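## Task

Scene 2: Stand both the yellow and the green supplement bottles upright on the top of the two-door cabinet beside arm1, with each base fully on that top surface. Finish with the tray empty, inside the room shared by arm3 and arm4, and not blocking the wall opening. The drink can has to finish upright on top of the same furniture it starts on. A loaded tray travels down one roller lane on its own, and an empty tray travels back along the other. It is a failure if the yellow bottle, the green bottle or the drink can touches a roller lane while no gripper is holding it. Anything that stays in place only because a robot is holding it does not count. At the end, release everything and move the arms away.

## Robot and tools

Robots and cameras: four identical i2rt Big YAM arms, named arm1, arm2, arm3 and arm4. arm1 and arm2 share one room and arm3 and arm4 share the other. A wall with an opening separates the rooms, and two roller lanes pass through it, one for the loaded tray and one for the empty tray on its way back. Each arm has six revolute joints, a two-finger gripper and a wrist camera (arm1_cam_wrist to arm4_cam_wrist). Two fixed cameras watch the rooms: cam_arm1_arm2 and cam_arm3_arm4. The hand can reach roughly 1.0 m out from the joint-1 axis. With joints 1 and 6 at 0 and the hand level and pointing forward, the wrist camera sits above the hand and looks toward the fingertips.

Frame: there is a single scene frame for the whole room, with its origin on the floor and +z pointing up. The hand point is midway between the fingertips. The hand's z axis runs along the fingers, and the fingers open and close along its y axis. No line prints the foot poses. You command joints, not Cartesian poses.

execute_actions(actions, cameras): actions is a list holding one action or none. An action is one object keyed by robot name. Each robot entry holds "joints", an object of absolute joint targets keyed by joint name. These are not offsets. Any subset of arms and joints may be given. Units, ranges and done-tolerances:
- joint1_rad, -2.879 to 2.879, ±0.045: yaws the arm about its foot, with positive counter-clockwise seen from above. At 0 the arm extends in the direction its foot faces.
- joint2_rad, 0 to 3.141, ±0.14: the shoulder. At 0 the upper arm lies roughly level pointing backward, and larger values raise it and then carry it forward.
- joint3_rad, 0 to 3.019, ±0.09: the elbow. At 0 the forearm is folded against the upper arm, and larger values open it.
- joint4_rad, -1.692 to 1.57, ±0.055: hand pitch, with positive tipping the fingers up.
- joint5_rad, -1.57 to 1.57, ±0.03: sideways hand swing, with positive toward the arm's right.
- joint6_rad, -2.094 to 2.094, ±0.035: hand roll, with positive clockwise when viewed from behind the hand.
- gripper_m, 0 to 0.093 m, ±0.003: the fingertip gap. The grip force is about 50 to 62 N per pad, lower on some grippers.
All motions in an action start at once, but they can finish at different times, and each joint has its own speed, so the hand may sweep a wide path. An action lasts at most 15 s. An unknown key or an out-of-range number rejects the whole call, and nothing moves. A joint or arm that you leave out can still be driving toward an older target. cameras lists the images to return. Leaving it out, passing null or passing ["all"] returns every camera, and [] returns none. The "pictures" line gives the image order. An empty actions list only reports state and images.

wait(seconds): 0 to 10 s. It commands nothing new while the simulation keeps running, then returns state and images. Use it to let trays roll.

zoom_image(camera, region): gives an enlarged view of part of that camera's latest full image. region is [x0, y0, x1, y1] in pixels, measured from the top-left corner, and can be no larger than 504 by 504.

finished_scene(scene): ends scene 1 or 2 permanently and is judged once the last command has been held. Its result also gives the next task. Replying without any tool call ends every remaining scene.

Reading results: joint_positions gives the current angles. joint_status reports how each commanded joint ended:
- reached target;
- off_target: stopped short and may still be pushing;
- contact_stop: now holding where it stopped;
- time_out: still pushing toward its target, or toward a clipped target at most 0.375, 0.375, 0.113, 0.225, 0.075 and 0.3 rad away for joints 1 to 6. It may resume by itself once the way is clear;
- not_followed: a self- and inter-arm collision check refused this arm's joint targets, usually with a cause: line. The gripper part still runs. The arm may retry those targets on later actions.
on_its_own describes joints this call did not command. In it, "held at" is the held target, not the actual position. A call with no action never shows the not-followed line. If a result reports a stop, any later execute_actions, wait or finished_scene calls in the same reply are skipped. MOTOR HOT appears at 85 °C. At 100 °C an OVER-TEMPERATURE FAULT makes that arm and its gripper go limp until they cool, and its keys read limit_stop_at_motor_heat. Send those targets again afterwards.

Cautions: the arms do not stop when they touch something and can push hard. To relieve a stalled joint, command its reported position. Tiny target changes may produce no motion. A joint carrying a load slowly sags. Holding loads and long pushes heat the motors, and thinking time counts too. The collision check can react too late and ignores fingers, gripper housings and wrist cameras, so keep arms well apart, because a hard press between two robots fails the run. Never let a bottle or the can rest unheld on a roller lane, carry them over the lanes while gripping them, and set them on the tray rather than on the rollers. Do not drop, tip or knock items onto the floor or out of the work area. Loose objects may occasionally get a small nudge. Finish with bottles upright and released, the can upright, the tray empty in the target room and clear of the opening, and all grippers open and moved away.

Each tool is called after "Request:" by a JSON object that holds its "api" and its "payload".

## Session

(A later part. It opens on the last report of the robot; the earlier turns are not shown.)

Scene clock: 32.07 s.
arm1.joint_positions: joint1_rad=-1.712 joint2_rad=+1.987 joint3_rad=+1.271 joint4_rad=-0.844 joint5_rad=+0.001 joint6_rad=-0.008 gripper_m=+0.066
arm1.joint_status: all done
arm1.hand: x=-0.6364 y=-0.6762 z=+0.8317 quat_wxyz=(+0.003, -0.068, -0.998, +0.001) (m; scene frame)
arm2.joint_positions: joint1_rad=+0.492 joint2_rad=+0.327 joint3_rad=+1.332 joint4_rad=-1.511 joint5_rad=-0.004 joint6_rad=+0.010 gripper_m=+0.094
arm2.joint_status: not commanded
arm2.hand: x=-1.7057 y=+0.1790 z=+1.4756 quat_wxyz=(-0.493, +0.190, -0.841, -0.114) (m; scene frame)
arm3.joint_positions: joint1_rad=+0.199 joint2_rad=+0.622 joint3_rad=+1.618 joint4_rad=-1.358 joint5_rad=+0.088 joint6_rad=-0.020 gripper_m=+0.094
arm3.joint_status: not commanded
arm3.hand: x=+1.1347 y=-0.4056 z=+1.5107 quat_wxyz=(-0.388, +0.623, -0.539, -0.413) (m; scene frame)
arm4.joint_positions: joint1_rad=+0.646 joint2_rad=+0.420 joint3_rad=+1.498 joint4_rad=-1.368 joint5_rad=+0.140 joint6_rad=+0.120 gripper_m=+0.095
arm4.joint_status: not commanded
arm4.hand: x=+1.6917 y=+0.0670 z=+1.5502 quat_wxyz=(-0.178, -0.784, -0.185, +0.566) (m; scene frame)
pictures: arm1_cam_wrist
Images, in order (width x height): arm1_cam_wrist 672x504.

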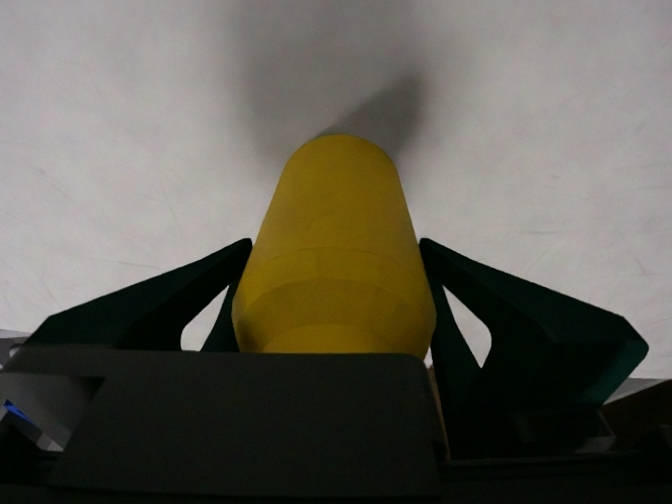

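Request:
{"api": "execute_actions", "payload": {"actions": [{"arm1":{"joints":{"joint2_rad":2.05,"joint4_rad":-0.82}}}], "cameras": ["arm1_cam_wrist"]}}

Scene clock: 32.83 s.
arm1.joint_positions: joint1_rad=-1.712 joint2_rad=+1.987 joint3_rad=+1.271 joint4_rad=-0.843 joint5_rad=+0.001 joint6_rad=-0.008 gripper_m=+0.066
arm1.joint_status: all done
arm1.hand: x=-0.6361 y=-0.6763 z=+0.8317 quat_wxyz=(+0.002, -0.068, -0.998, +0.001) (m; scene frame)
arm2.joint_positions: joint1_rad=+0.492 joint2_rad=+0.327 joint3_rad=+1.332 joint4_rad=-1.511 joint5_rad=-0.004 joint6_rad=+0.010 gripper_m=+0.094
arm2.joint_status: not commanded
arm2.hand: x=-1.7057 y=+0.1790 z=+1.4756 quat_wxyz=(-0.493, +0.190, -0.841, -0.114) (m; scene frame)
arm3.joint_positions: joint1_rad=+0.199 joint2_rad=+0.622 joint3_rad=+1.618 joint4_rad=-1.358 joint5_rad=+0.088 joint6_rad=-0.020 gripper_m=+0.094
arm3.joint_status: not commanded
arm3.hand: x=+1.1347 y=-0.4056 z=+1.5107 quat_wxyz=(-0.388, +0.623, -0.539, -0.413) (m; scene frame)
arm4.joint_positions: joint1_rad=+0.646 joint2_rad=+0.420 joint3_rad=+1.498 joint4_rad=-1.368 joint5_rad=+0.140 joint6_rad=+0.120 gripper_m=+0.095
arm4.joint_status: not commanded
arm4.hand: x=+1.6917 y=+0.0670 z=+1.5502 quat_wxyz=(-0.178, -0.784, -0.185, +0.566) (m; scene frame)
pictures: arm1_cam_wrist
Images, in order (width x height): arm1_cam_wrist 672x504.

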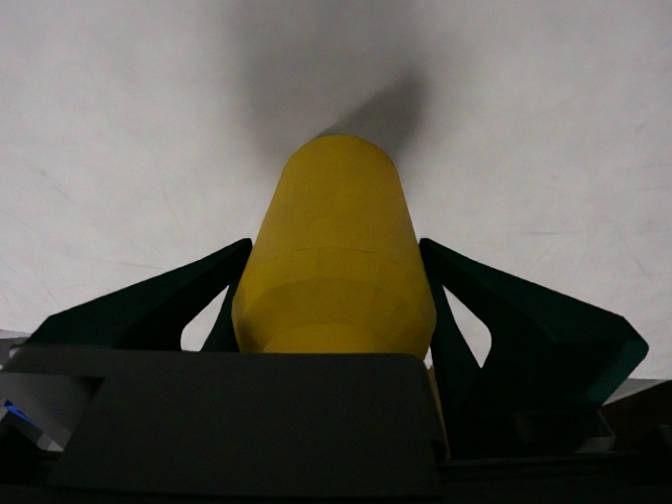

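Stalled: contact.

Request:
{"api": "execute_actions", "payload": {"actions": [{"arm1":{"joints":{"joint2_rad":2.0,"joint4_rad":-0.843,"gripper_m":0.093}}}], "cameras": []}}

Request:
{"api": "execute_actions", "payload": {"actions": [{"arm1":{"joints":{"joint2_rad":1.75,"joint3_rad":1.5,"joint4_rad":-1.35}}}], "cameras": ["arm1_cam_wrist","cam_arm1_arm2"]}}

Scene clock: 34.13 s.
arm1.joint_positions: joint1_rad=-1.712 joint2_rad=+1.987 joint3_rad=+1.271 joint4_rad=-0.843 joint5_rad=+0.001 joint6_rad=-0.008 gripper_m=+0.093
arm1.joint_status: all done
arm1.hand: x=-0.6361 y=-0.6763 z=+0.8317 quat_wxyz=(+0.002, -0.068, -0.998, +0.001) (m; scene frame)
arm2.joint_positions: joint1_rad=+0.492 joint2_rad=+0.327 joint3_rad=+1.332 joint4_rad=-1.511 joint5_rad=-0.004 joint6_rad=+0.010 gripper_m=+0.094
arm2.joint_status: not commanded
arm2.hand: x=-1.7057 y=+0.1790 z=+1.4756 quat_wxyz=(-0.493, +0.190, -0.841, -0.114) (m; scene frame)
arm3.joint_positions: joint1_rad=+0.199 joint2_rad=+0.622 joint3_rad=+1.618 joint4_rad=-1.358 joint5_rad=+0.088 joint6_rad=-0.020 gripper_m=+0.094
arm3.joint_status: not commanded
arm3.hand: x=+1.1347 y=-0.4056 z=+1.5107 quat_wxyz=(-0.388, +0.623, -0.539, -0.413) (m; scene frame)
arm4.joint_positions: joint1_rad=+0.646 joint2_rad=+0.420 joint3_rad=+1.498 joint4_rad=-1.368 joint5_rad=+0.140 joint6_rad=+0.120 gripper_m=+0.095
arm4.joint_status: not commanded
arm4.hand: x=+1.6917 y=+0.0670 z=+1.5502 quat_wxyz=(-0.178, -0.784, -0.185, +0.566) (m; scene frame)
pictures: none
No camera images: the call's "cameras" was empty. Leave "cameras" out to get every camera's image.

Scene clock: 35.47 s.
arm1.joint_positions: joint1_rad=-1.712 joint2_rad=+1.725 joint3_rad=+1.494 joint4_rad=-1.340 joint5_rad=+0.001 joint6_rad=-0.008 gripper_m=+0.093
arm1.joint_status: all done
arm1.hand: x=-0.6420 y=-0.6752 z=+1.0402 quat_wxyz=(+0.008, -0.068, -0.998, +0.001) (m; scene frame)
arm2.joint_positions: joint1_rad=+0.492 joint2_rad=+0.327 joint3_rad=+1.332 joint4_rad=-1.511 joint5_rad=-0.004 joint6_rad=+0.010 gripper_m=+0.094
arm2.joint_status: not commanded
arm2.hand: x=-1.7057 y=+0.1790 z=+1.4756 quat_wxyz=(-0.493, +0.190, -0.841, -0.114) (m; scene frame)
arm3.joint_positions: joint1_rad=+0.199 joint2_rad=+0.622 joint3_rad=+1.618 joint4_rad=-1.358 joint5_rad=+0.088 joint6_rad=-0.020 gripper_m=+0.094
arm3.joint_status: not commanded
arm3.hand: x=+1.1347 y=-0.4056 z=+1.5107 quat_wxyz=(-0.388, +0.623, -0.539, -0.413) (m; scene frame)
arm4.joint_positions: joint1_rad=+0.646 joint2_rad=+0.420 joint3_rad=+1.498 joint4_rad=-1.368 joint5_rad=+0.140 joint6_rad=+0.120 gripper_m=+0.095
arm4.joint_status: not commanded
arm4.hand: x=+1.6917 y=+0.0670 z=+1.5502 quat_wxyz=(-0.178, -0.784, -0.185, +0.566) (m; scene frame)
pictures: arm1_cam_wrist, cam_arm1_arm2
Images, in order (width x height): arm1_cam_wrist 672x504, cam_arm1_arm2 672x504.

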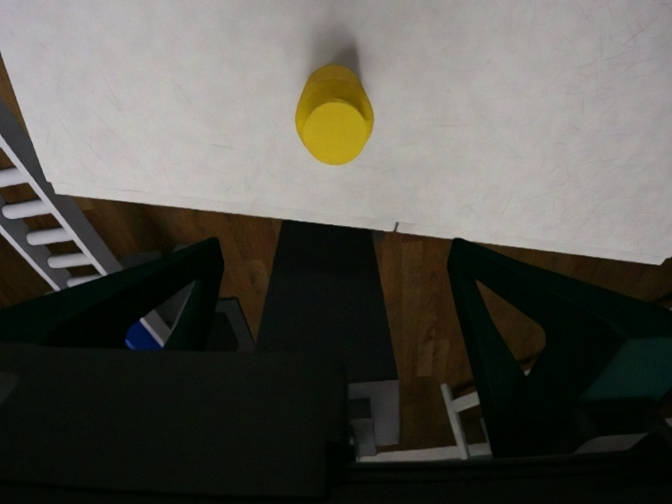

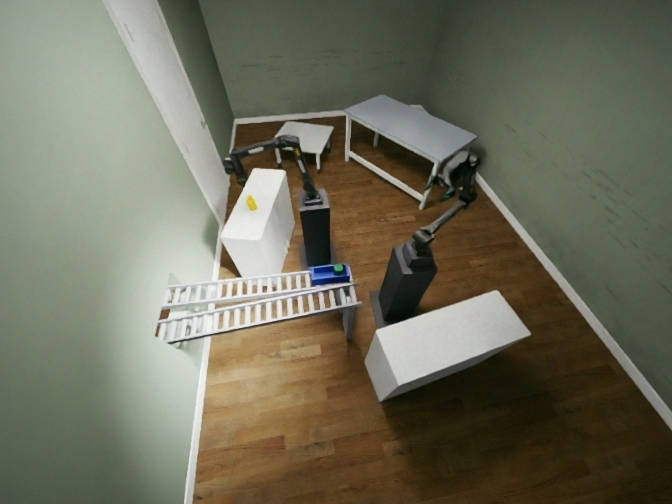

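Request:
{"api": "execute_actions", "payload": {"actions": [{"arm1":{"joints":{"joint1_rad":0.215,"joint6_rad":0.215,"gripper_m":0.088}}}], "cameras": []}}

Request:
{"api": "execute_actions", "payload": {"actions": [{"arm1":{"joints":{"joint2_rad":2.24,"joint3_rad":1.59,"joint4_rad":-0.92}}}], "cameras": ["arm1_cam_wrist"]}}

Scene clock: 39.80 s.
arm1.joint_positions: joint1_rad=+0.221 joint2_rad=+1.733 joint3_rad=+1.494 joint4_rad=-1.340 joint5_rad=-0.001 joint6_rad=+0.205 gripper_m=+0.088
arm1.joint_status: all done
arm1.hand: x=-1.2674 y=-0.0934 z=+1.0460 quat_wxyz=(+0.008, +0.712, -0.702, -0.002) (m; scene frame)
arm2.joint_positions: joint1_rad=+0.492 joint2_rad=+0.327 joint3_rad=+1.332 joint4_rad=-1.511 joint5_rad=-0.004 joint6_rad=+0.010 gripper_m=+0.094
arm2.joint_status: not commanded
arm2.hand: x=-1.7057 y=+0.1790 z=+1.4756 quat_wxyz=(-0.493, +0.190, -0.841, -0.114) (m; scene frame)
arm3.joint_positions: joint1_rad=+0.199 joint2_rad=+0.622 joint3_rad=+1.618 joint4_rad=-1.358 joint5_rad=+0.088 joint6_rad=-0.020 gripper_m=+0.094
arm3.joint_status: not commanded
arm3.hand: x=+1.1347 y=-0.4056 z=+1.5107 quat_wxyz=(-0.388, +0.623, -0.539, -0.413) (m; scene frame)
arm4.joint_positions: joint1_rad=+0.646 joint2_rad=+0.420 joint3_rad=+1.498 joint4_rad=-1.368 joint5_rad=+0.140 joint6_rad=+0.120 gripper_m=+0.095
arm4.joint_status: not commanded
arm4.hand: x=+1.6917 y=+0.0670 z=+1.5502 quat_wxyz=(-0.178, -0.784, -0.185, +0.566) (m; scene frame)
pictures: none
No camera images: the call's "cameras" was empty. Leave "cameras" out to get every camera's image.

Scene clock: 41.13 s.
arm1.joint_positions: joint1_rad=+0.221 joint2_rad=+2.262 joint3_rad=+1.567 joint4_rad=-0.930 joint5_rad=-0.001 joint6_rad=+0.205 gripper_m=+0.088
arm1.joint_status: all done
arm1.hand: x=-1.2880 y=-0.0185 z=+0.7780 quat_wxyz=(+0.020, +0.712, -0.702, +0.017) (m; scene frame)
arm2.joint_positions: joint1_rad=+0.492 joint2_rad=+0.327 joint3_rad=+1.332 joint4_rad=-1.511 joint5_rad=-0.004 joint6_rad=+0.010 gripper_m=+0.094
arm2.joint_status: not commanded
arm2.hand: x=-1.7057 y=+0.1790 z=+1.4756 quat_wxyz=(-0.493, +0.190, -0.841, -0.114) (m; scene frame)
arm3.joint_positions: joint1_rad=+0.199 joint2_rad=+0.622 joint3_rad=+1.618 joint4_rad=-1.358 joint5_rad=+0.088 joint6_rad=-0.020 gripper_m=+0.094
arm3.joint_status: not commanded
arm3.hand: x=+1.1347 y=-0.4056 z=+1.5107 quat_wxyz=(-0.388, +0.623, -0.539, -0.413) (m; scene frame)
arm4.joint_positions: joint1_rad=+0.646 joint2_rad=+0.420 joint3_rad=+1.498 joint4_rad=-1.368 joint5_rad=+0.140 joint6_rad=+0.120 gripper_m=+0.095
arm4.joint_status: not commanded
arm4.hand: x=+1.6917 y=+0.0670 z=+1.5502 quat_wxyz=(-0.178, -0.784, -0.185, +0.566) (m; scene frame)
pictures: arm1_cam_wrist
Images, in order (width x height): arm1_cam_wrist 672x504.

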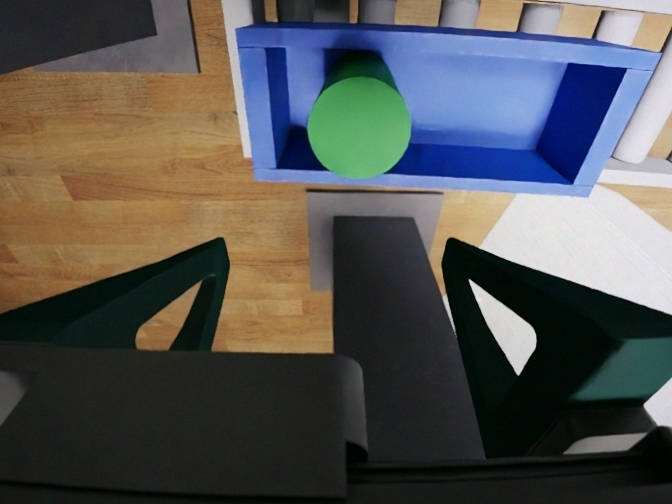

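Request:
{"api": "execute_actions", "payload": {"actions": [{"arm1":{"joints":{"joint1_rad":0.18,"joint6_rad":0.18,"joint2_rad":2.44,"joint3_rad":1.68,"joint4_rad":-0.845}}}], "cameras": ["arm1_cam_wrist"]}}

Scene clock: 44.03 s.
arm1.joint_positions: joint1_rad=+0.187 joint2_rad=+2.433 joint3_rad=+1.669 joint4_rad=-0.847 joint5_rad=-0.001 joint6_rad=+0.190 gripper_m=+0.088
arm1.joint_status: all done
arm1.hand: x=-1.2739 y=+0.0093 z=+0.7049 quat_wxyz=(+0.017, +0.705, -0.709, +0.011) (m; scene frame)
arm2.joint_positions: joint1_rad=+0.492 joint2_rad=+0.327 joint3_rad=+1.332 joint4_rad=-1.511 joint5_rad=-0.004 joint6_rad=+0.010 gripper_m=+0.094
arm2.joint_status: not commanded
arm2.hand: x=-1.7057 y=+0.1790 z=+1.4756 quat_wxyz=(-0.493, +0.190, -0.841, -0.114) (m; scene frame)
arm3.joint_positions: joint1_rad=+0.199 joint2_rad=+0.622 joint3_rad=+1.618 joint4_rad=-1.358 joint5_rad=+0.088 joint6_rad=-0.020 gripper_m=+0.094
arm3.joint_status: not commanded
arm3.hand: x=+1.1347 y=-0.4056 z=+1.5107 quat_wxyz=(-0.388, +0.623, -0.539, -0.413) (m; scene frame)
arm4.joint_positions: joint1_rad=+0.646 joint2_rad=+0.420 joint3_rad=+1.498 joint4_rad=-1.368 joint5_rad=+0.140 joint6_rad=+0.120 gripper_m=+0.095
arm4.joint_status: not commanded
arm4.hand: x=+1.6917 y=+0.0670 z=+1.5502 quat_wxyz=(-0.178, -0.784, -0.185, +0.566) (m; scene frame)
pictures: arm1_cam_wrist
Images, in order (width x height): arm1_cam_wrist 672x504.

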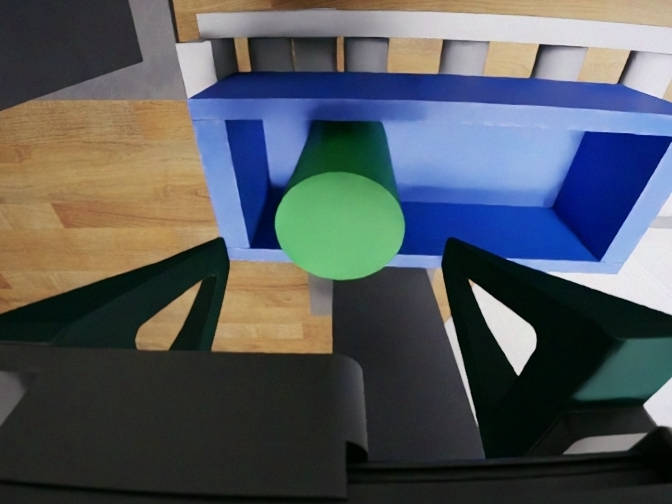

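Request:
{"api": "execute_actions", "payload": {"actions": [{"arm1":{"joints":{"joint2_rad":2.55,"joint3_rad":1.705,"joint4_rad":-0.765}}}], "cameras": ["arm1_cam_wrist"]}}

Scene clock: 45.63 s.
arm1.joint_positions: joint1_rad=+0.187 joint2_rad=+2.531 joint3_rad=+1.686 joint4_rad=-0.773 joint5_rad=-0.001 joint6_rad=+0.190 gripper_m=+0.088
arm1.joint_status: all done
arm1.hand: x=-1.2735 y=+0.0029 z=+0.6500 quat_wxyz=(+0.019, +0.705, -0.709, +0.014) (m; scene frame)
arm2.joint_positions: joint1_rad=+0.492 joint2_rad=+0.327 joint3_rad=+1.332 joint4_rad=-1.511 joint5_rad=-0.004 joint6_rad=+0.010 gripper_m=+0.094
arm2.joint_status: not commanded
arm2.hand: x=-1.7057 y=+0.1790 z=+1.4756 quat_wxyz=(-0.493, +0.190, -0.841, -0.114) (m; scene frame)
arm3.joint_positions: joint1_rad=+0.199 joint2_rad=+0.622 joint3_rad=+1.618 joint4_rad=-1.358 joint5_rad=+0.088 joint6_rad=-0.020 gripper_m=+0.094
arm3.joint_status: not commanded
arm3.hand: x=+1.1347 y=-0.4056 z=+1.5107 quat_wxyz=(-0.388, +0.623, -0.539, -0.413) (m; scene frame)
arm4.joint_positions: joint1_rad=+0.646 joint2_rad=+0.420 joint3_rad=+1.498 joint4_rad=-1.368 joint5_rad=+0.140 joint6_rad=+0.120 gripper_m=+0.095
arm4.joint_status: not commanded
arm4.hand: x=+1.6917 y=+0.0670 z=+1.5502 quat_wxyz=(-0.178, -0.784, -0.185, +0.566) (m; scene frame)
pictures: arm1_cam_wrist
Images, in order (width x height): arm1_cam_wrist 672x504.

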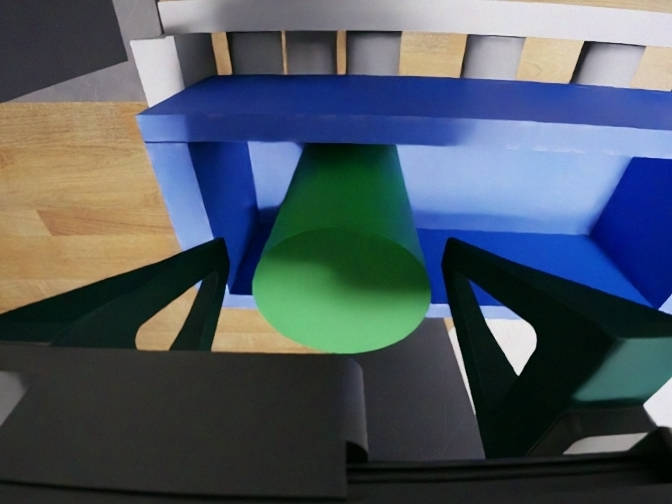

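Request:
{"api": "execute_actions", "payload": {"actions": [{"arm1":{"joints":{"joint2_rad":2.6,"joint3_rad":1.645,"joint4_rad":-0.685}}}], "cameras": ["arm1_cam_wrist"]}}

Scene clock: 47.53 s.
arm1.joint_positions: joint1_rad=+0.187 joint2_rad=+2.572 joint3_rad=+1.641 joint4_rad=-0.695 joint5_rad=-0.001 joint6_rad=+0.190 gripper_m=+0.088
arm1.joint_status: all done
arm1.hand: x=-1.2702 y=-0.0178 z=+0.6149 quat_wxyz=(+0.021, +0.705, -0.709, +0.017) (m; scene frame)
arm2.joint_positions: joint1_rad=+0.492 joint2_rad=+0.327 joint3_rad=+1.332 joint4_rad=-1.511 joint5_rad=-0.004 joint6_rad=+0.010 gripper_m=+0.094
arm2.joint_status: not commanded
arm2.hand: x=-1.7057 y=+0.1790 z=+1.4756 quat_wxyz=(-0.493, +0.190, -0.841, -0.114) (m; scene frame)
arm3.joint_positions: joint1_rad=+0.199 joint2_rad=+0.622 joint3_rad=+1.618 joint4_rad=-1.358 joint5_rad=+0.088 joint6_rad=-0.020 gripper_m=+0.094
arm3.joint_status: not commanded
arm3.hand: x=+1.1347 y=-0.4056 z=+1.5107 quat_wxyz=(-0.388, +0.623, -0.539, -0.413) (m; scene frame)
arm4.joint_positions: joint1_rad=+0.646 joint2_rad=+0.420 joint3_rad=+1.498 joint4_rad=-1.368 joint5_rad=+0.140 joint6_rad=+0.120 gripper_m=+0.095
arm4.joint_status: not commanded
arm4.hand: x=+1.6917 y=+0.0670 z=+1.5502 quat_wxyz=(-0.178, -0.784, -0.185, +0.566) (m; scene frame)
pictures: arm1_cam_wrist
Images, in order (width x height): arm1_cam_wrist 672x504.

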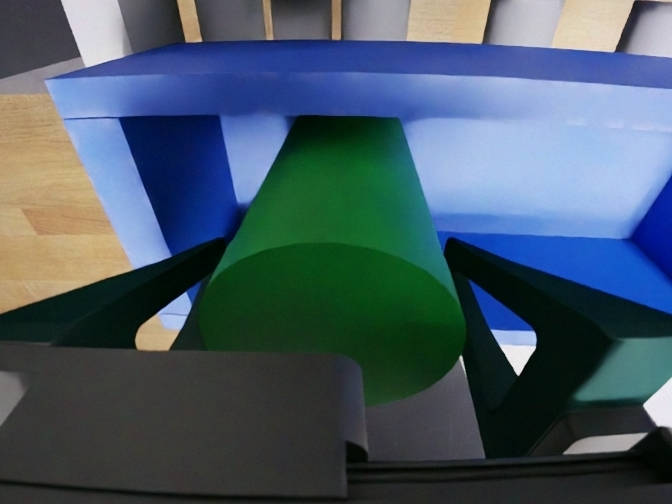

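Request:
{"api": "execute_actions", "payload": {"actions": [{"arm1":{"joints":{"joint2_rad":2.572,"gripper_m":0}}}], "cameras": ["arm1_cam_wrist"]}}

Scene clock: 48.43 s.
arm1.joint_positions: joint1_rad=+0.187 joint2_rad=+2.572 joint3_rad=+1.641 joint4_rad=-0.695 joint5_rad=+0.001 joint6_rad=+0.190 gripper_m=+0.066
arm1.joint_status: gripper_m off_target (ended at +0.066, target +0.000); the others done
arm1.hand: x=-1.2699 y=-0.0176 z=+0.6149 quat_wxyz=(+0.020, +0.705, -0.709, +0.017) (m; scene frame)
arm2.joint_positions: joint1_rad=+0.492 joint2_rad=+0.327 joint3_rad=+1.332 joint4_rad=-1.511 joint5_rad=-0.004 joint6_rad=+0.010 gripper_m=+0.094
arm2.joint_status: not commanded
arm2.hand: x=-1.7057 y=+0.1790 z=+1.4756 quat_wxyz=(-0.493, +0.190, -0.841, -0.114) (m; scene frame)
arm3.joint_positions: joint1_rad=+0.199 joint2_rad=+0.622 joint3_rad=+1.618 joint4_rad=-1.358 joint5_rad=+0.088 joint6_rad=-0.020 gripper_m=+0.094
arm3.joint_status: not commanded
arm3.hand: x=+1.1347 y=-0.4056 z=+1.5107 quat_wxyz=(-0.388, +0.623, -0.539, -0.413) (m; scene frame)
arm4.joint_positions: joint1_rad=+0.646 joint2_rad=+0.420 joint3_rad=+1.498 joint4_rad=-1.368 joint5_rad=+0.140 joint6_rad=+0.120 gripper_m=+0.095
arm4.joint_status: not commanded
arm4.hand: x=+1.6917 y=+0.0670 z=+1.5502 quat_wxyz=(-0.178, -0.784, -0.185, +0.566) (m; scene frame)
pictures: arm1_cam_wrist
Images, in order (width x height): arm1_cam_wrist 672x504.

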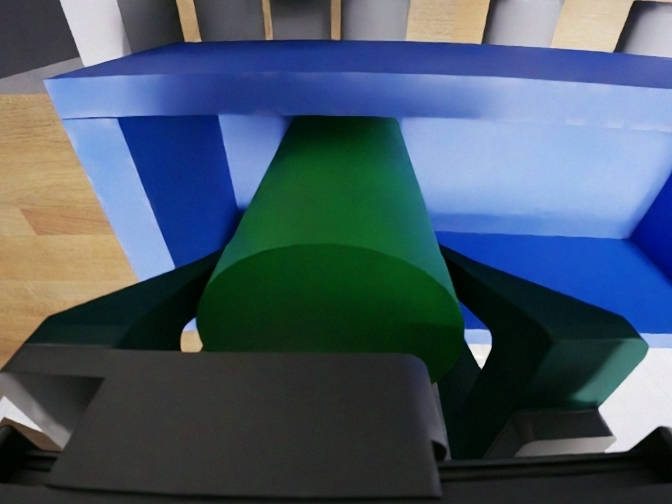

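Request:
{"api": "execute_actions", "payload": {"actions": [{"arm1":{"joints":{"joint2_rad":2.24,"joint3_rad":1.57,"joint4_rad":-0.93}}}], "cameras": ["arm1_cam_wrist"]}}

Request:
{"api": "execute_actions", "payload": {"actions": [{"arm1":{"joints":{"joint2_rad":1.73,"joint3_rad":1.5,"joint4_rad":-1.34}}}], "cameras": []}}

Request:
{"api": "execute_actions", "payload": {"actions": [{"arm1":{"joints":{"joint1_rad":-1.38,"joint6_rad":0}}}], "cameras": ["arm1_cam_wrist","cam_arm1_arm2"]}}

Scene clock: 50.40 s.
arm1.joint_positions: joint1_rad=+0.187 joint2_rad=+2.222 joint3_rad=+1.558 joint4_rad=-0.922 joint5_rad=+0.001 joint6_rad=+0.189 gripper_m=+0.065
arm1.joint_status: all done
arm1.hand: x=-1.2690 y=-0.0080 z=+0.7980 quat_wxyz=(+0.009, +0.705, -0.709, +0.001) (m; scene frame)
arm2.joint_positions: joint1_rad=+0.492 joint2_rad=+0.327 joint3_rad=+1.332 joint4_rad=-1.511 joint5_rad=-0.004 joint6_rad=+0.010 gripper_m=+0.094
arm2.joint_status: not commanded
arm2.hand: x=-1.7057 y=+0.1790 z=+1.4756 quat_wxyz=(-0.493, +0.190, -0.841, -0.114) (m; scene frame)
arm3.joint_positions: joint1_rad=+0.199 joint2_rad=+0.622 joint3_rad=+1.618 joint4_rad=-1.358 joint5_rad=+0.088 joint6_rad=-0.020 gripper_m=+0.094
arm3.joint_status: not commanded
arm3.hand: x=+1.1347 y=-0.4056 z=+1.5107 quat_wxyz=(-0.388, +0.623, -0.539, -0.413) (m; scene frame)
arm4.joint_positions: joint1_rad=+0.646 joint2_rad=+0.420 joint3_rad=+1.498 joint4_rad=-1.368 joint5_rad=+0.140 joint6_rad=+0.120 gripper_m=+0.095
arm4.joint_status: not commanded
arm4.hand: x=+1.6917 y=+0.0670 z=+1.5502 quat_wxyz=(-0.178, -0.784, -0.185, +0.566) (m; scene frame)
pictures: arm1_cam_wrist
Images, in order (width x height): arm1_cam_wrist 672x504.

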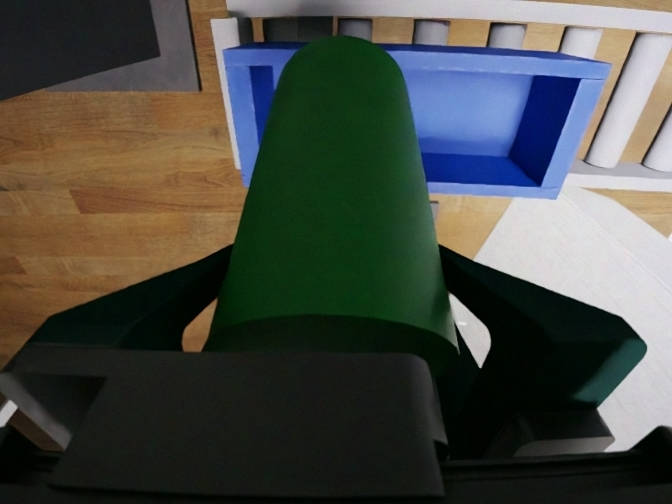

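Scene clock: 51.93 s.
arm1.joint_positions: joint1_rad=+0.187 joint2_rad=+1.725 joint3_rad=+1.487 joint4_rad=-1.334 joint5_rad=+0.001 joint6_rad=+0.189 gripper_m=+0.065
arm1.joint_status: all done
arm1.hand: x=-1.2498 y=-0.0907 z=+1.0471 quat_wxyz=(+0.005, +0.705, -0.709, -0.005) (m; scene frame)
arm2.joint_positions: joint1_rad=+0.492 joint2_rad=+0.327 joint3_rad=+1.332 joint4_rad=-1.511 joint5_rad=-0.004 joint6_rad=+0.010 gripper_m=+0.094
arm2.joint_status: not commanded
arm2.hand: x=-1.7057 y=+0.1790 z=+1.4756 quat_wxyz=(-0.493, +0.190, -0.841, -0.114) (m; scene frame)
arm3.joint_positions: joint1_rad=+0.199 joint2_rad=+0.622 joint3_rad=+1.618 joint4_rad=-1.358 joint5_rad=+0.088 joint6_rad=-0.020 gripper_m=+0.094
arm3.joint_status: not commanded
arm3.hand: x=+1.1347 y=-0.4056 z=+1.5107 quat_wxyz=(-0.388, +0.623, -0.539, -0.413) (m; scene frame)
arm4.joint_positions: joint1_rad=+0.646 joint2_rad=+0.420 joint3_rad=+1.498 joint4_rad=-1.368 joint5_rad=+0.140 joint6_rad=+0.120 gripper_m=+0.095
arm4.joint_status: not commanded
arm4.hand: x=+1.6917 y=+0.0670 z=+1.5502 quat_wxyz=(-0.178, -0.784, -0.185, +0.566) (m; scene frame)
pictures: none
No camera images: the call's "cameras" was empty. Leave "cameras" out to get every camera's image.

Scene clock: 53.80 s.
arm1.joint_positions: joint1_rad=-1.384 joint2_rad=+1.726 joint3_rad=+1.487 joint4_rad=-1.334 joint5_rad=+0.001 joint6_rad=+0.010 gripper_m=+0.065
arm1.joint_status: all done
arm1.hand: x=-0.6459 y=-0.5057 z=+1.0376 quat_wxyz=(+0.008, +0.087, -0.996, +0.000) (m; scene frame)
arm2.joint_positions: joint1_rad=+0.492 joint2_rad=+0.327 joint3_rad=+1.332 joint4_rad=-1.511 joint5_rad=-0.004 joint6_rad=+0.010 gripper_m=+0.094
arm2.joint_status: not commanded
arm2.hand: x=-1.7057 y=+0.1790 z=+1.4756 quat_wxyz=(-0.493, +0.190, -0.841, -0.114) (m; scene frame)
arm3.joint_positions: joint1_rad=+0.199 joint2_rad=+0.622 joint3_rad=+1.618 joint4_rad=-1.358 joint5_rad=+0.088 joint6_rad=-0.020 gripper_m=+0.094
arm3.joint_status: not commanded
arm3.hand: x=+1.1347 y=-0.4056 z=+1.5107 quat_wxyz=(-0.388, +0.623, -0.539, -0.413) (m; scene frame)
arm4.joint_positions: joint1_rad=+0.646 joint2_rad=+0.420 joint3_rad=+1.498 joint4_rad=-1.368 joint5_rad=+0.140 joint6_rad=+0.120 gripper_m=+0.095
arm4.joint_status: not commanded
arm4.hand: x=+1.6917 y=+0.0670 z=+1.5502 quat_wxyz=(-0.178, -0.784, -0.185, +0.566) (m; scene frame)
pictures: arm1_cam_wrist, cam_arm1_arm2
Images, in order (width x height): arm1_cam_wrist 672x504, cam_arm1_arm2 672x504.

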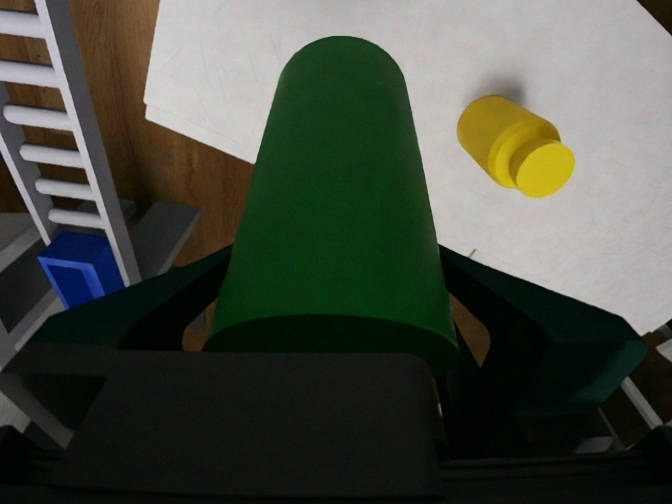

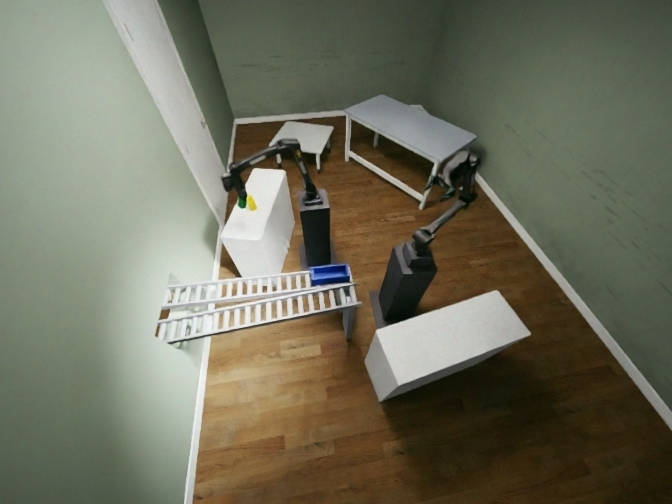

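Request:
{"api": "execute_actions", "payload": {"actions": [{"arm1":{"joints":{"joint2_rad":1.96,"joint3_rad":1.32,"joint4_rad":-0.93}}}], "cameras": ["arm1_cam_wrist","cam_arm1_arm2"]}}

Scene clock: 55.67 s.
arm1.joint_positions: joint1_rad=-1.384 joint2_rad=+1.978 joint3_rad=+1.304 joint4_rad=-0.947 joint5_rad=+0.001 joint6_rad=+0.010 gripper_m=+0.065
arm1.joint_status: all done
arm1.hand: x=-0.6469 y=-0.5052 z=+0.8469 quat_wxyz=(+0.033, +0.087, -0.996, +0.002) (m; scene frame)
arm2.joint_positions: joint1_rad=+0.492 joint2_rad=+0.327 joint3_rad=+1.332 joint4_rad=-1.511 joint5_rad=-0.004 joint6_rad=+0.010 gripper_m=+0.094
arm2.joint_status: not commanded
arm2.hand: x=-1.7057 y=+0.1790 z=+1.4756 quat_wxyz=(-0.493, +0.190, -0.841, -0.114) (m; scene frame)
arm3.joint_positions: joint1_rad=+0.199 joint2_rad=+0.622 joint3_rad=+1.618 joint4_rad=-1.358 joint5_rad=+0.088 joint6_rad=-0.020 gripper_m=+0.094
arm3.joint_status: not commanded
arm3.hand: x=+1.1347 y=-0.4056 z=+1.5107 quat_wxyz=(-0.388, +0.623, -0.539, -0.413) (m; scene frame)
arm4.joint_positions: joint1_rad=+0.646 joint2_rad=+0.420 joint3_rad=+1.498 joint4_rad=-1.368 joint5_rad=+0.140 joint6_rad=+0.120 gripper_m=+0.095
arm4.joint_status: not commanded
arm4.hand: x=+1.6917 y=+0.0670 z=+1.5502 quat_wxyz=(-0.178, -0.784, -0.185, +0.566) (m; scene frame)
pictures: arm1_cam_wrist, cam_arm1_arm2
Images, in order (width x height): arm1_cam_wrist 672x504, cam_arm1_arm2 672x504.

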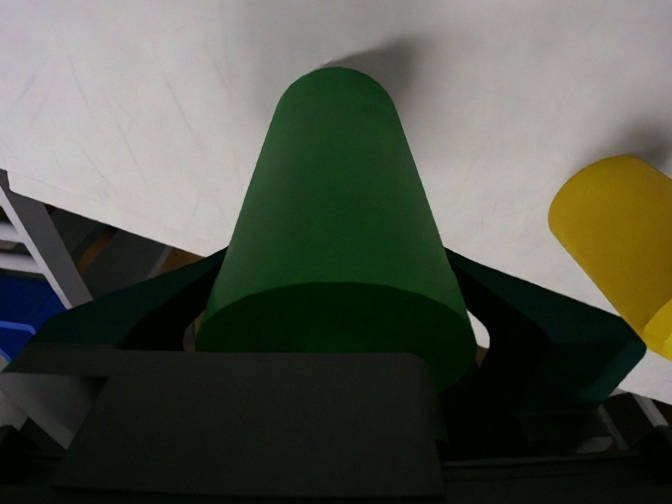

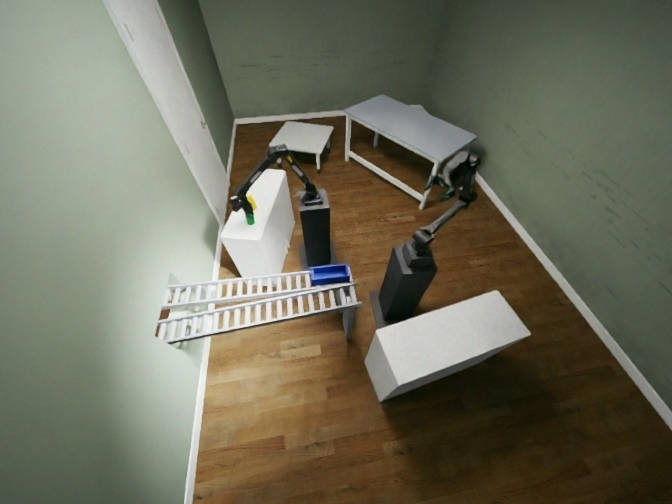

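Request:
{"api": "execute_actions", "payload": {"actions": [{"arm1":{"joints":{"joint2_rad":1.978,"joint3_rad":1.304,"joint4_rad":-0.947,"gripper_m":0.093}}}], "cameras": ["arm1_cam_wrist"]}}

Request:
{"api": "execute_actions", "payload": {"actions": [{"arm1":{"joints":{"joint2_rad":1.7,"joint3_rad":1.5,"joint4_rad":-1.34}}}], "cameras": ["arm1_cam_wrist","cam_arm1_arm2"]}}

Scene clock: 57.13 s.
arm1.joint_positions: joint1_rad=-1.384 joint2_rad=+1.978 joint3_rad=+1.303 joint4_rad=-0.947 joint5_rad=+0.001 joint6_rad=+0.009 gripper_m=+0.093
arm1.joint_status: all done
arm1.hand: x=-0.6471 y=-0.5053 z=+0.8467 quat_wxyz=(+0.033, +0.088, -0.996, +0.002) (m; scene frame)
arm2.joint_positions: joint1_rad=+0.492 joint2_rad=+0.327 joint3_rad=+1.332 joint4_rad=-1.511 joint5_rad=-0.004 joint6_rad=+0.010 gripper_m=+0.094
arm2.joint_status: not commanded
arm2.hand: x=-1.7057 y=+0.1790 z=+1.4756 quat_wxyz=(-0.493, +0.190, -0.841, -0.114) (m; scene frame)
arm3.joint_positions: joint1_rad=+0.199 joint2_rad=+0.622 joint3_rad=+1.618 joint4_rad=-1.358 joint5_rad=+0.088 joint6_rad=-0.020 gripper_m=+0.094
arm3.joint_status: not commanded
arm3.hand: x=+1.1347 y=-0.4056 z=+1.5107 quat_wxyz=(-0.388, +0.623, -0.539, -0.413) (m; scene frame)
arm4.joint_positions: joint1_rad=+0.646 joint2_rad=+0.420 joint3_rad=+1.498 joint4_rad=-1.368 joint5_rad=+0.140 joint6_rad=+0.120 gripper_m=+0.095
arm4.joint_status: not commanded
arm4.hand: x=+1.6917 y=+0.0670 z=+1.5502 quat_wxyz=(-0.178, -0.784, -0.185, +0.566) (m; scene frame)
pictures: arm1_cam_wrist
Images, in order (width x height): arm1_cam_wrist 672x504.

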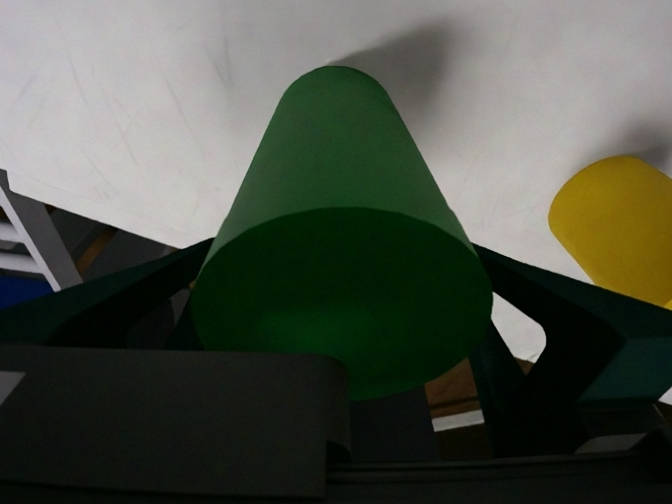

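Scene clock: 58.50 s.
arm1.joint_positions: joint1_rad=-1.384 joint2_rad=+1.678 joint3_rad=+1.493 joint4_rad=-1.331 joint5_rad=+0.001 joint6_rad=+0.009 gripper_m=+0.093
arm1.joint_status: all done
arm1.hand: x=-0.6449 y=-0.5056 z=+1.0636 quat_wxyz=(-0.020, +0.087, -0.996, -0.003) (m; scene frame)
arm2.joint_positions: joint1_rad=+0.492 joint2_rad=+0.327 joint3_rad=+1.332 joint4_rad=-1.511 joint5_rad=-0.004 joint6_rad=+0.010 gripper_m=+0.094
arm2.joint_status: not commanded
arm2.hand: x=-1.7057 y=+0.1790 z=+1.4756 quat_wxyz=(-0.493, +0.190, -0.841, -0.114) (m; scene frame)
arm3.joint_positions: joint1_rad=+0.199 joint2_rad=+0.622 joint3_rad=+1.618 joint4_rad=-1.358 joint5_rad=+0.088 joint6_rad=-0.020 gripper_m=+0.094
arm3.joint_status: not commanded
arm3.hand: x=+1.1347 y=-0.4056 z=+1.5107 quat_wxyz=(-0.388, +0.623, -0.539, -0.413) (m; scene frame)
arm4.joint_positions: joint1_rad=+0.646 joint2_rad=+0.420 joint3_rad=+1.498 joint4_rad=-1.368 joint5_rad=+0.140 joint6_rad=+0.120 gripper_m=+0.095
arm4.joint_status: not commanded
arm4.hand: x=+1.6917 y=+0.0670 z=+1.5502 quat_wxyz=(-0.178, -0.784, -0.185, +0.566) (m; scene frame)
pictures: arm1_cam_wrist, cam_arm1_arm2
Images, in order (width x height): arm1_cam_wrist 672x504, cam_arm1_arm2 672x504.

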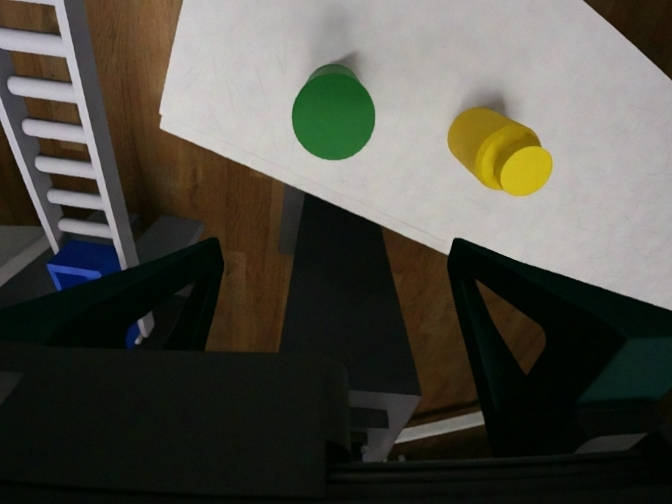

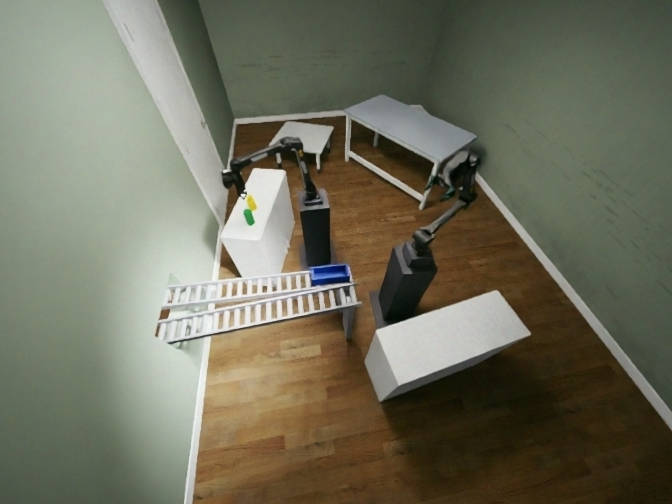

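Request:
{"api": "execute_actions", "payload": {"actions": [{"arm1":{"joints":{"joint1_rad":-2.0,"joint2_rad":1.2,"joint3_rad":1.3,"joint4_rad":-1.4}},"arm2":{"joints":{"joint1_rad":-0.306,"joint6_rad":-0.32,"joint2_rad":1.95,"joint3_rad":1.72,"joint4_rad":-1.33,"gripper_m":0.05}}}], "cameras": ["cam_arm1_arm2"]}}

Request:
{"api": "execute_actions", "payload": {"actions": [{"arm2":{"joints":{"joint2_rad":2.33,"joint3_rad":1.6,"joint4_rad":-0.86}}}], "cameras": ["arm2_cam_wrist","cam_arm1_arm2"]}}

Scene clock: 62.13 s.
arm1.joint_positions: joint1_rad=-1.989 joint2_rad=+1.184 joint3_rad=+1.289 joint4_rad=-1.393 joint5_rad=+0.002 joint6_rad=+0.008 gripper_m=+0.093
arm1.joint_status: all done
arm1.hand: x=-0.7973 y=-0.7604 z=+1.1922 quat_wxyz=(-0.130, -0.211, -0.968, +0.031) (m; scene frame)
arm2.joint_positions: joint1_rad=-0.309 joint2_rad=+1.960 joint3_rad=+1.693 joint4_rad=-1.334 joint5_rad=-0.002 joint6_rad=-0.310 gripper_m=+0.050
arm2.joint_status: all done
arm2.hand: x=-1.2467 y=-0.0725 z=+1.0669 quat_wxyz=(+0.014, -0.021, -1.000, -0.003) (m; scene frame)
arm3.joint_positions: joint1_rad=+0.199 joint2_rad=+0.622 joint3_rad=+1.618 joint4_rad=-1.358 joint5_rad=+0.088 joint6_rad=-0.020 gripper_m=+0.094
arm3.joint_status: not commanded
arm3.hand: x=+1.1347 y=-0.4056 z=+1.5107 quat_wxyz=(-0.388, +0.623, -0.539, -0.413) (m; scene frame)
arm4.joint_positions: joint1_rad=+0.646 joint2_rad=+0.420 joint3_rad=+1.498 joint4_rad=-1.368 joint5_rad=+0.140 joint6_rad=+0.120 gripper_m=+0.095
arm4.joint_status: not commanded
arm4.hand: x=+1.6917 y=+0.0670 z=+1.5502 quat_wxyz=(-0.178, -0.784, -0.185, +0.566) (m; scene frame)
pictures: cam_arm1_arm2
Images, in order (width x height): cam_arm1_arm2 672x504.

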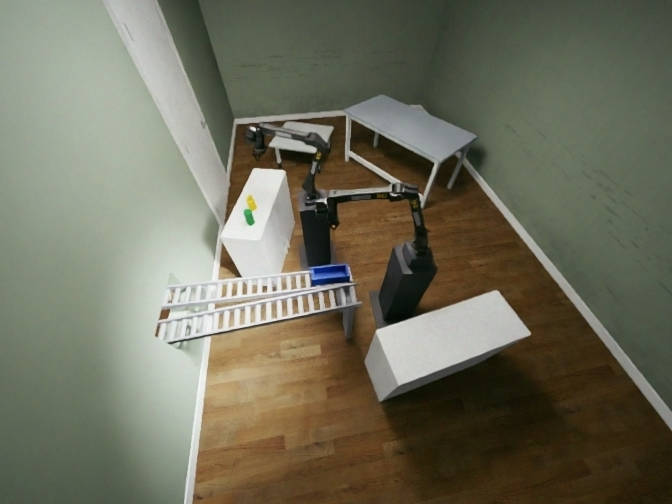

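Scene clock: 63.70 s.
arm1.joint_positions: joint1_rad=-1.989 joint2_rad=+1.184 joint3_rad=+1.289 joint4_rad=-1.393 joint5_rad=+0.002 joint6_rad=+0.008 gripper_m=+0.093
arm1.joint_status: not commanded
arm1.hand: x=-0.7973 y=-0.7604 z=+1.1922 quat_wxyz=(-0.130, -0.211, -0.968, +0.031) (m; scene frame)
arm2.joint_positions: joint1_rad=-0.309 joint2_rad=+2.335 joint3_rad=+1.573 joint4_rad=-0.874 joint5_rad=-0.002 joint6_rad=-0.310 gripper_m=+0.050
arm2.joint_status: all done
arm2.hand: x=-1.2431 y=-0.0755 z=+0.8060 quat_wxyz=(+0.030, -0.021, -0.999, -0.008) (m; scene frame)
arm3.joint_positions: joint1_rad=+0.199 joint2_rad=+0.622 joint3_rad=+1.618 joint4_rad=-1.358 joint5_rad=+0.088 joint6_rad=-0.020 gripper_m=+0.094
arm3.joint_status: not commanded
arm3.hand: x=+1.1347 y=-0.4056 z=+1.5107 quat_wxyz=(-0.388, +0.623, -0.539, -0.413) (m; scene frame)
arm4.joint_positions: joint1_rad=+0.646 joint2_rad=+0.420 joint3_rad=+1.498 joint4_rad=-1.368 joint5_rad=+0.140 joint6_rad=+0.120 gripper_m=+0.095
arm4.joint_status: not commanded
arm4.hand: x=+1.6917 y=+0.0670 z=+1.5502 quat_wxyz=(-0.178, -0.784, -0.185, +0.566) (m; scene frame)
pictures: arm2_cam_wrist, cam_arm1_arm2
Images, in order (width x height): arm2_cam_wrist 672x504, cam_arm1_arm2 672x504.

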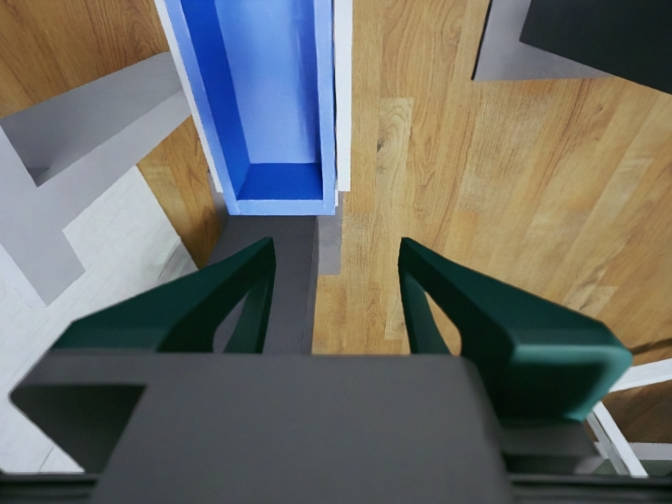

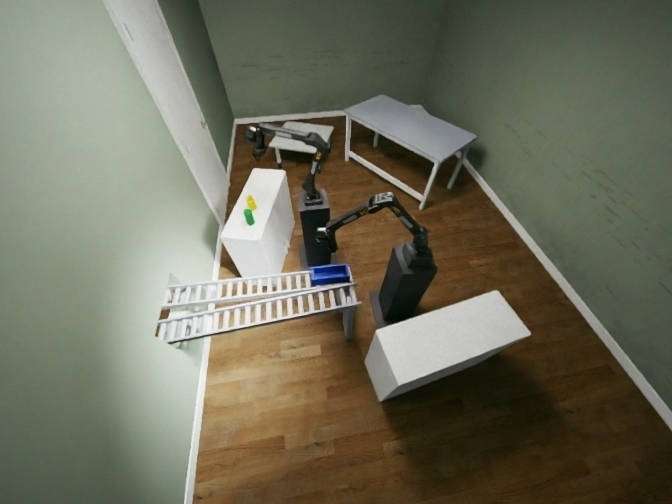

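Request:
{"api": "execute_actions", "payload": {"actions": [{"arm2":{"joints":{"joint1_rad":-0.288,"joint6_rad":-0.30,"joint2_rad":2.555,"joint3_rad":1.72,"joint4_rad":-0.715}}}], "cameras": ["arm2_cam_wrist"]}}

Scene clock: 65.53 s.
arm1.joint_positions: joint1_rad=-1.989 joint2_rad=+1.184 joint3_rad=+1.289 joint4_rad=-1.393 joint5_rad=+0.002 joint6_rad=+0.008 gripper_m=+0.093
arm1.joint_status: not commanded
arm1.hand: x=-0.7973 y=-0.7604 z=+1.1922 quat_wxyz=(-0.130, -0.211, -0.968, +0.031) (m; scene frame)
arm2.joint_positions: joint1_rad=-0.298 joint2_rad=+2.574 joint3_rad=+1.704 joint4_rad=-0.728 joint5_rad=-0.002 joint6_rad=-0.310 gripper_m=+0.050
arm2.joint_status: all done
arm2.hand: x=-1.2179 y=-0.0782 z=+0.6973 quat_wxyz=(+0.012, -0.016, -1.000, -0.002) (m; scene frame)
arm3.joint_positions: joint1_rad=+0.199 joint2_rad=+0.622 joint3_rad=+1.618 joint4_rad=-1.358 joint5_rad=+0.088 joint6_rad=-0.020 gripper_m=+0.094
arm3.joint_status: not commanded
arm3.hand: x=+1.1347 y=-0.4056 z=+1.5107 quat_wxyz=(-0.388, +0.623, -0.539, -0.413) (m; scene frame)
arm4.joint_positions: joint1_rad=+0.646 joint2_rad=+0.420 joint3_rad=+1.498 joint4_rad=-1.368 joint5_rad=+0.140 joint6_rad=+0.120 gripper_m=+0.095
arm4.joint_status: not commanded
arm4.hand: x=+1.6917 y=+0.0670 z=+1.5502 quat_wxyz=(-0.178, -0.784, -0.185, +0.566) (m; scene frame)
pictures: arm2_cam_wrist
Images, in order (width x height): arm2_cam_wrist 672x504.

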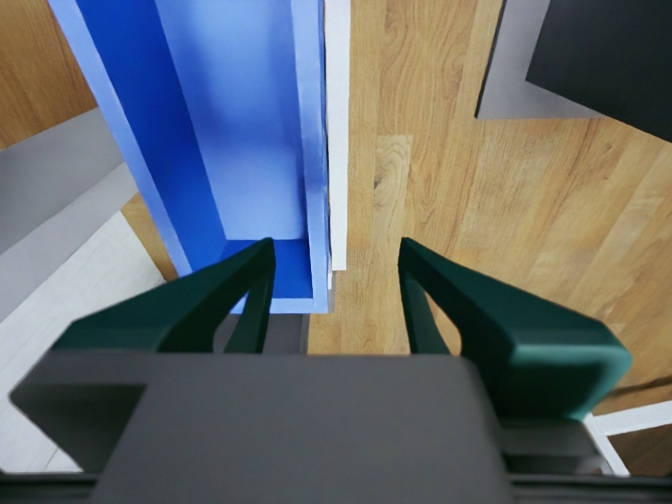

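Request:
{"api": "execute_actions", "payload": {"actions": [{"arm2":{"joints":{"joint1_rad":-0.268,"joint6_rad":-0.285,"joint2_rad":2.665,"joint3_rad":1.8,"joint4_rad":-0.68}}}], "cameras": ["arm2_cam_wrist"]}}

Scene clock: 67.23 s.
arm1.joint_positions: joint1_rad=-1.989 joint2_rad=+1.184 joint3_rad=+1.289 joint4_rad=-1.393 joint5_rad=+0.002 joint6_rad=+0.008 gripper_m=+0.093
arm1.joint_status: not commanded
arm1.hand: x=-0.7973 y=-0.7604 z=+1.1922 quat_wxyz=(-0.130, -0.211, -0.968, +0.031) (m; scene frame)
arm2.joint_positions: joint1_rad=-0.274 joint2_rad=+2.675 joint3_rad=+1.779 joint4_rad=-0.691 joint5_rad=-0.002 joint6_rad=-0.295 gripper_m=+0.050
arm2.joint_status: all done
arm2.hand: x=-1.2056 y=-0.0669 z=+0.6541 quat_wxyz=(+0.007, -0.011, -1.000, +0.000) (m; scene frame)
arm3.joint_positions: joint1_rad=+0.199 joint2_rad=+0.622 joint3_rad=+1.618 joint4_rad=-1.358 joint5_rad=+0.088 joint6_rad=-0.020 gripper_m=+0.094
arm3.joint_status: not commanded
arm3.hand: x=+1.1347 y=-0.4056 z=+1.5107 quat_wxyz=(-0.388, +0.623, -0.539, -0.413) (m; scene frame)
arm4.joint_positions: joint1_rad=+0.646 joint2_rad=+0.420 joint3_rad=+1.498 joint4_rad=-1.368 joint5_rad=+0.140 joint6_rad=+0.120 gripper_m=+0.095
arm4.joint_status: not commanded
arm4.hand: x=+1.6917 y=+0.0670 z=+1.5502 quat_wxyz=(-0.178, -0.784, -0.185, +0.566) (m; scene frame)
pictures: arm2_cam_wrist
Images, in order (width x height): arm2_cam_wrist 672x504.

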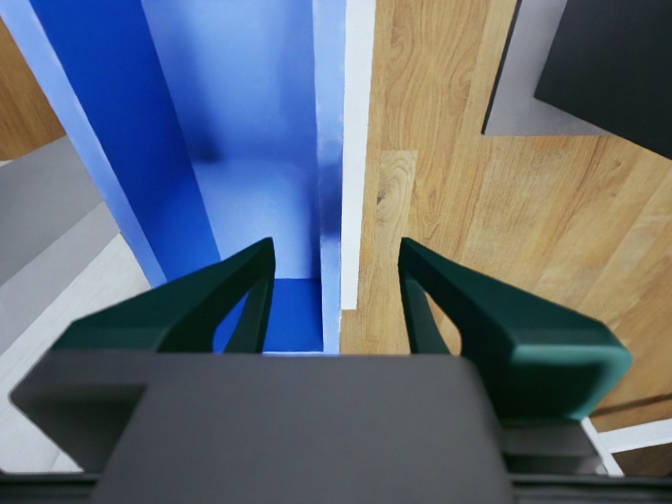

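Centered. Descend.

Request:
{"api": "execute_actions", "payload": {"actions": [{"arm2":{"joints":{"joint2_rad":2.77,"joint3_rad":1.865,"joint4_rad":-0.645}}}], "cameras": ["arm2_cam_wrist"]}}

Scene clock: 68.50 s.
arm1.joint_positions: joint1_rad=-1.989 joint2_rad=+1.184 joint3_rad=+1.289 joint4_rad=-1.393 joint5_rad=+0.002 joint6_rad=+0.008 gripper_m=+0.093
arm1.joint_status: not commanded
arm1.hand: x=-0.7973 y=-0.7604 z=+1.1922 quat_wxyz=(-0.130, -0.211, -0.968, +0.031) (m; scene frame)
arm2.joint_positions: joint1_rad=-0.274 joint2_rad=+2.782 joint3_rad=+1.845 joint4_rad=-0.657 joint5_rad=-0.002 joint6_rad=-0.295 gripper_m=+0.050
arm2.joint_status: all done
arm2.hand: x=-1.2095 y=-0.0660 z=+0.6048 quat_wxyz=(+0.010, -0.011, -1.000, -0.001) (m; scene frame)
arm3.joint_positions: joint1_rad=+0.199 joint2_rad=+0.622 joint3_rad=+1.618 joint4_rad=-1.358 joint5_rad=+0.088 joint6_rad=-0.020 gripper_m=+0.094
arm3.joint_status: not commanded
arm3.hand: x=+1.1347 y=-0.4056 z=+1.5107 quat_wxyz=(-0.388, +0.623, -0.539, -0.413) (m; scene frame)
arm4.joint_positions: joint1_rad=+0.646 joint2_rad=+0.420 joint3_rad=+1.498 joint4_rad=-1.368 joint5_rad=+0.140 joint6_rad=+0.120 gripper_m=+0.095
arm4.joint_status: not commanded
arm4.hand: x=+1.6917 y=+0.0670 z=+1.5502 quat_wxyz=(-0.178, -0.784, -0.185, +0.566) (m; scene frame)
pictures: arm2_cam_wrist
Images, in order (width x height): arm2_cam_wrist 672x504.

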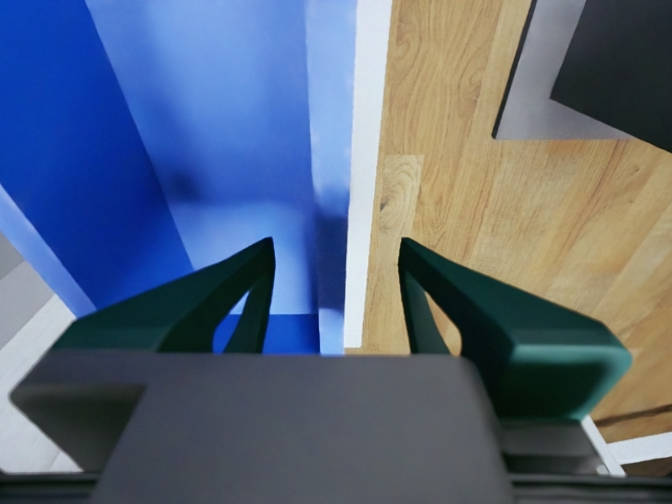

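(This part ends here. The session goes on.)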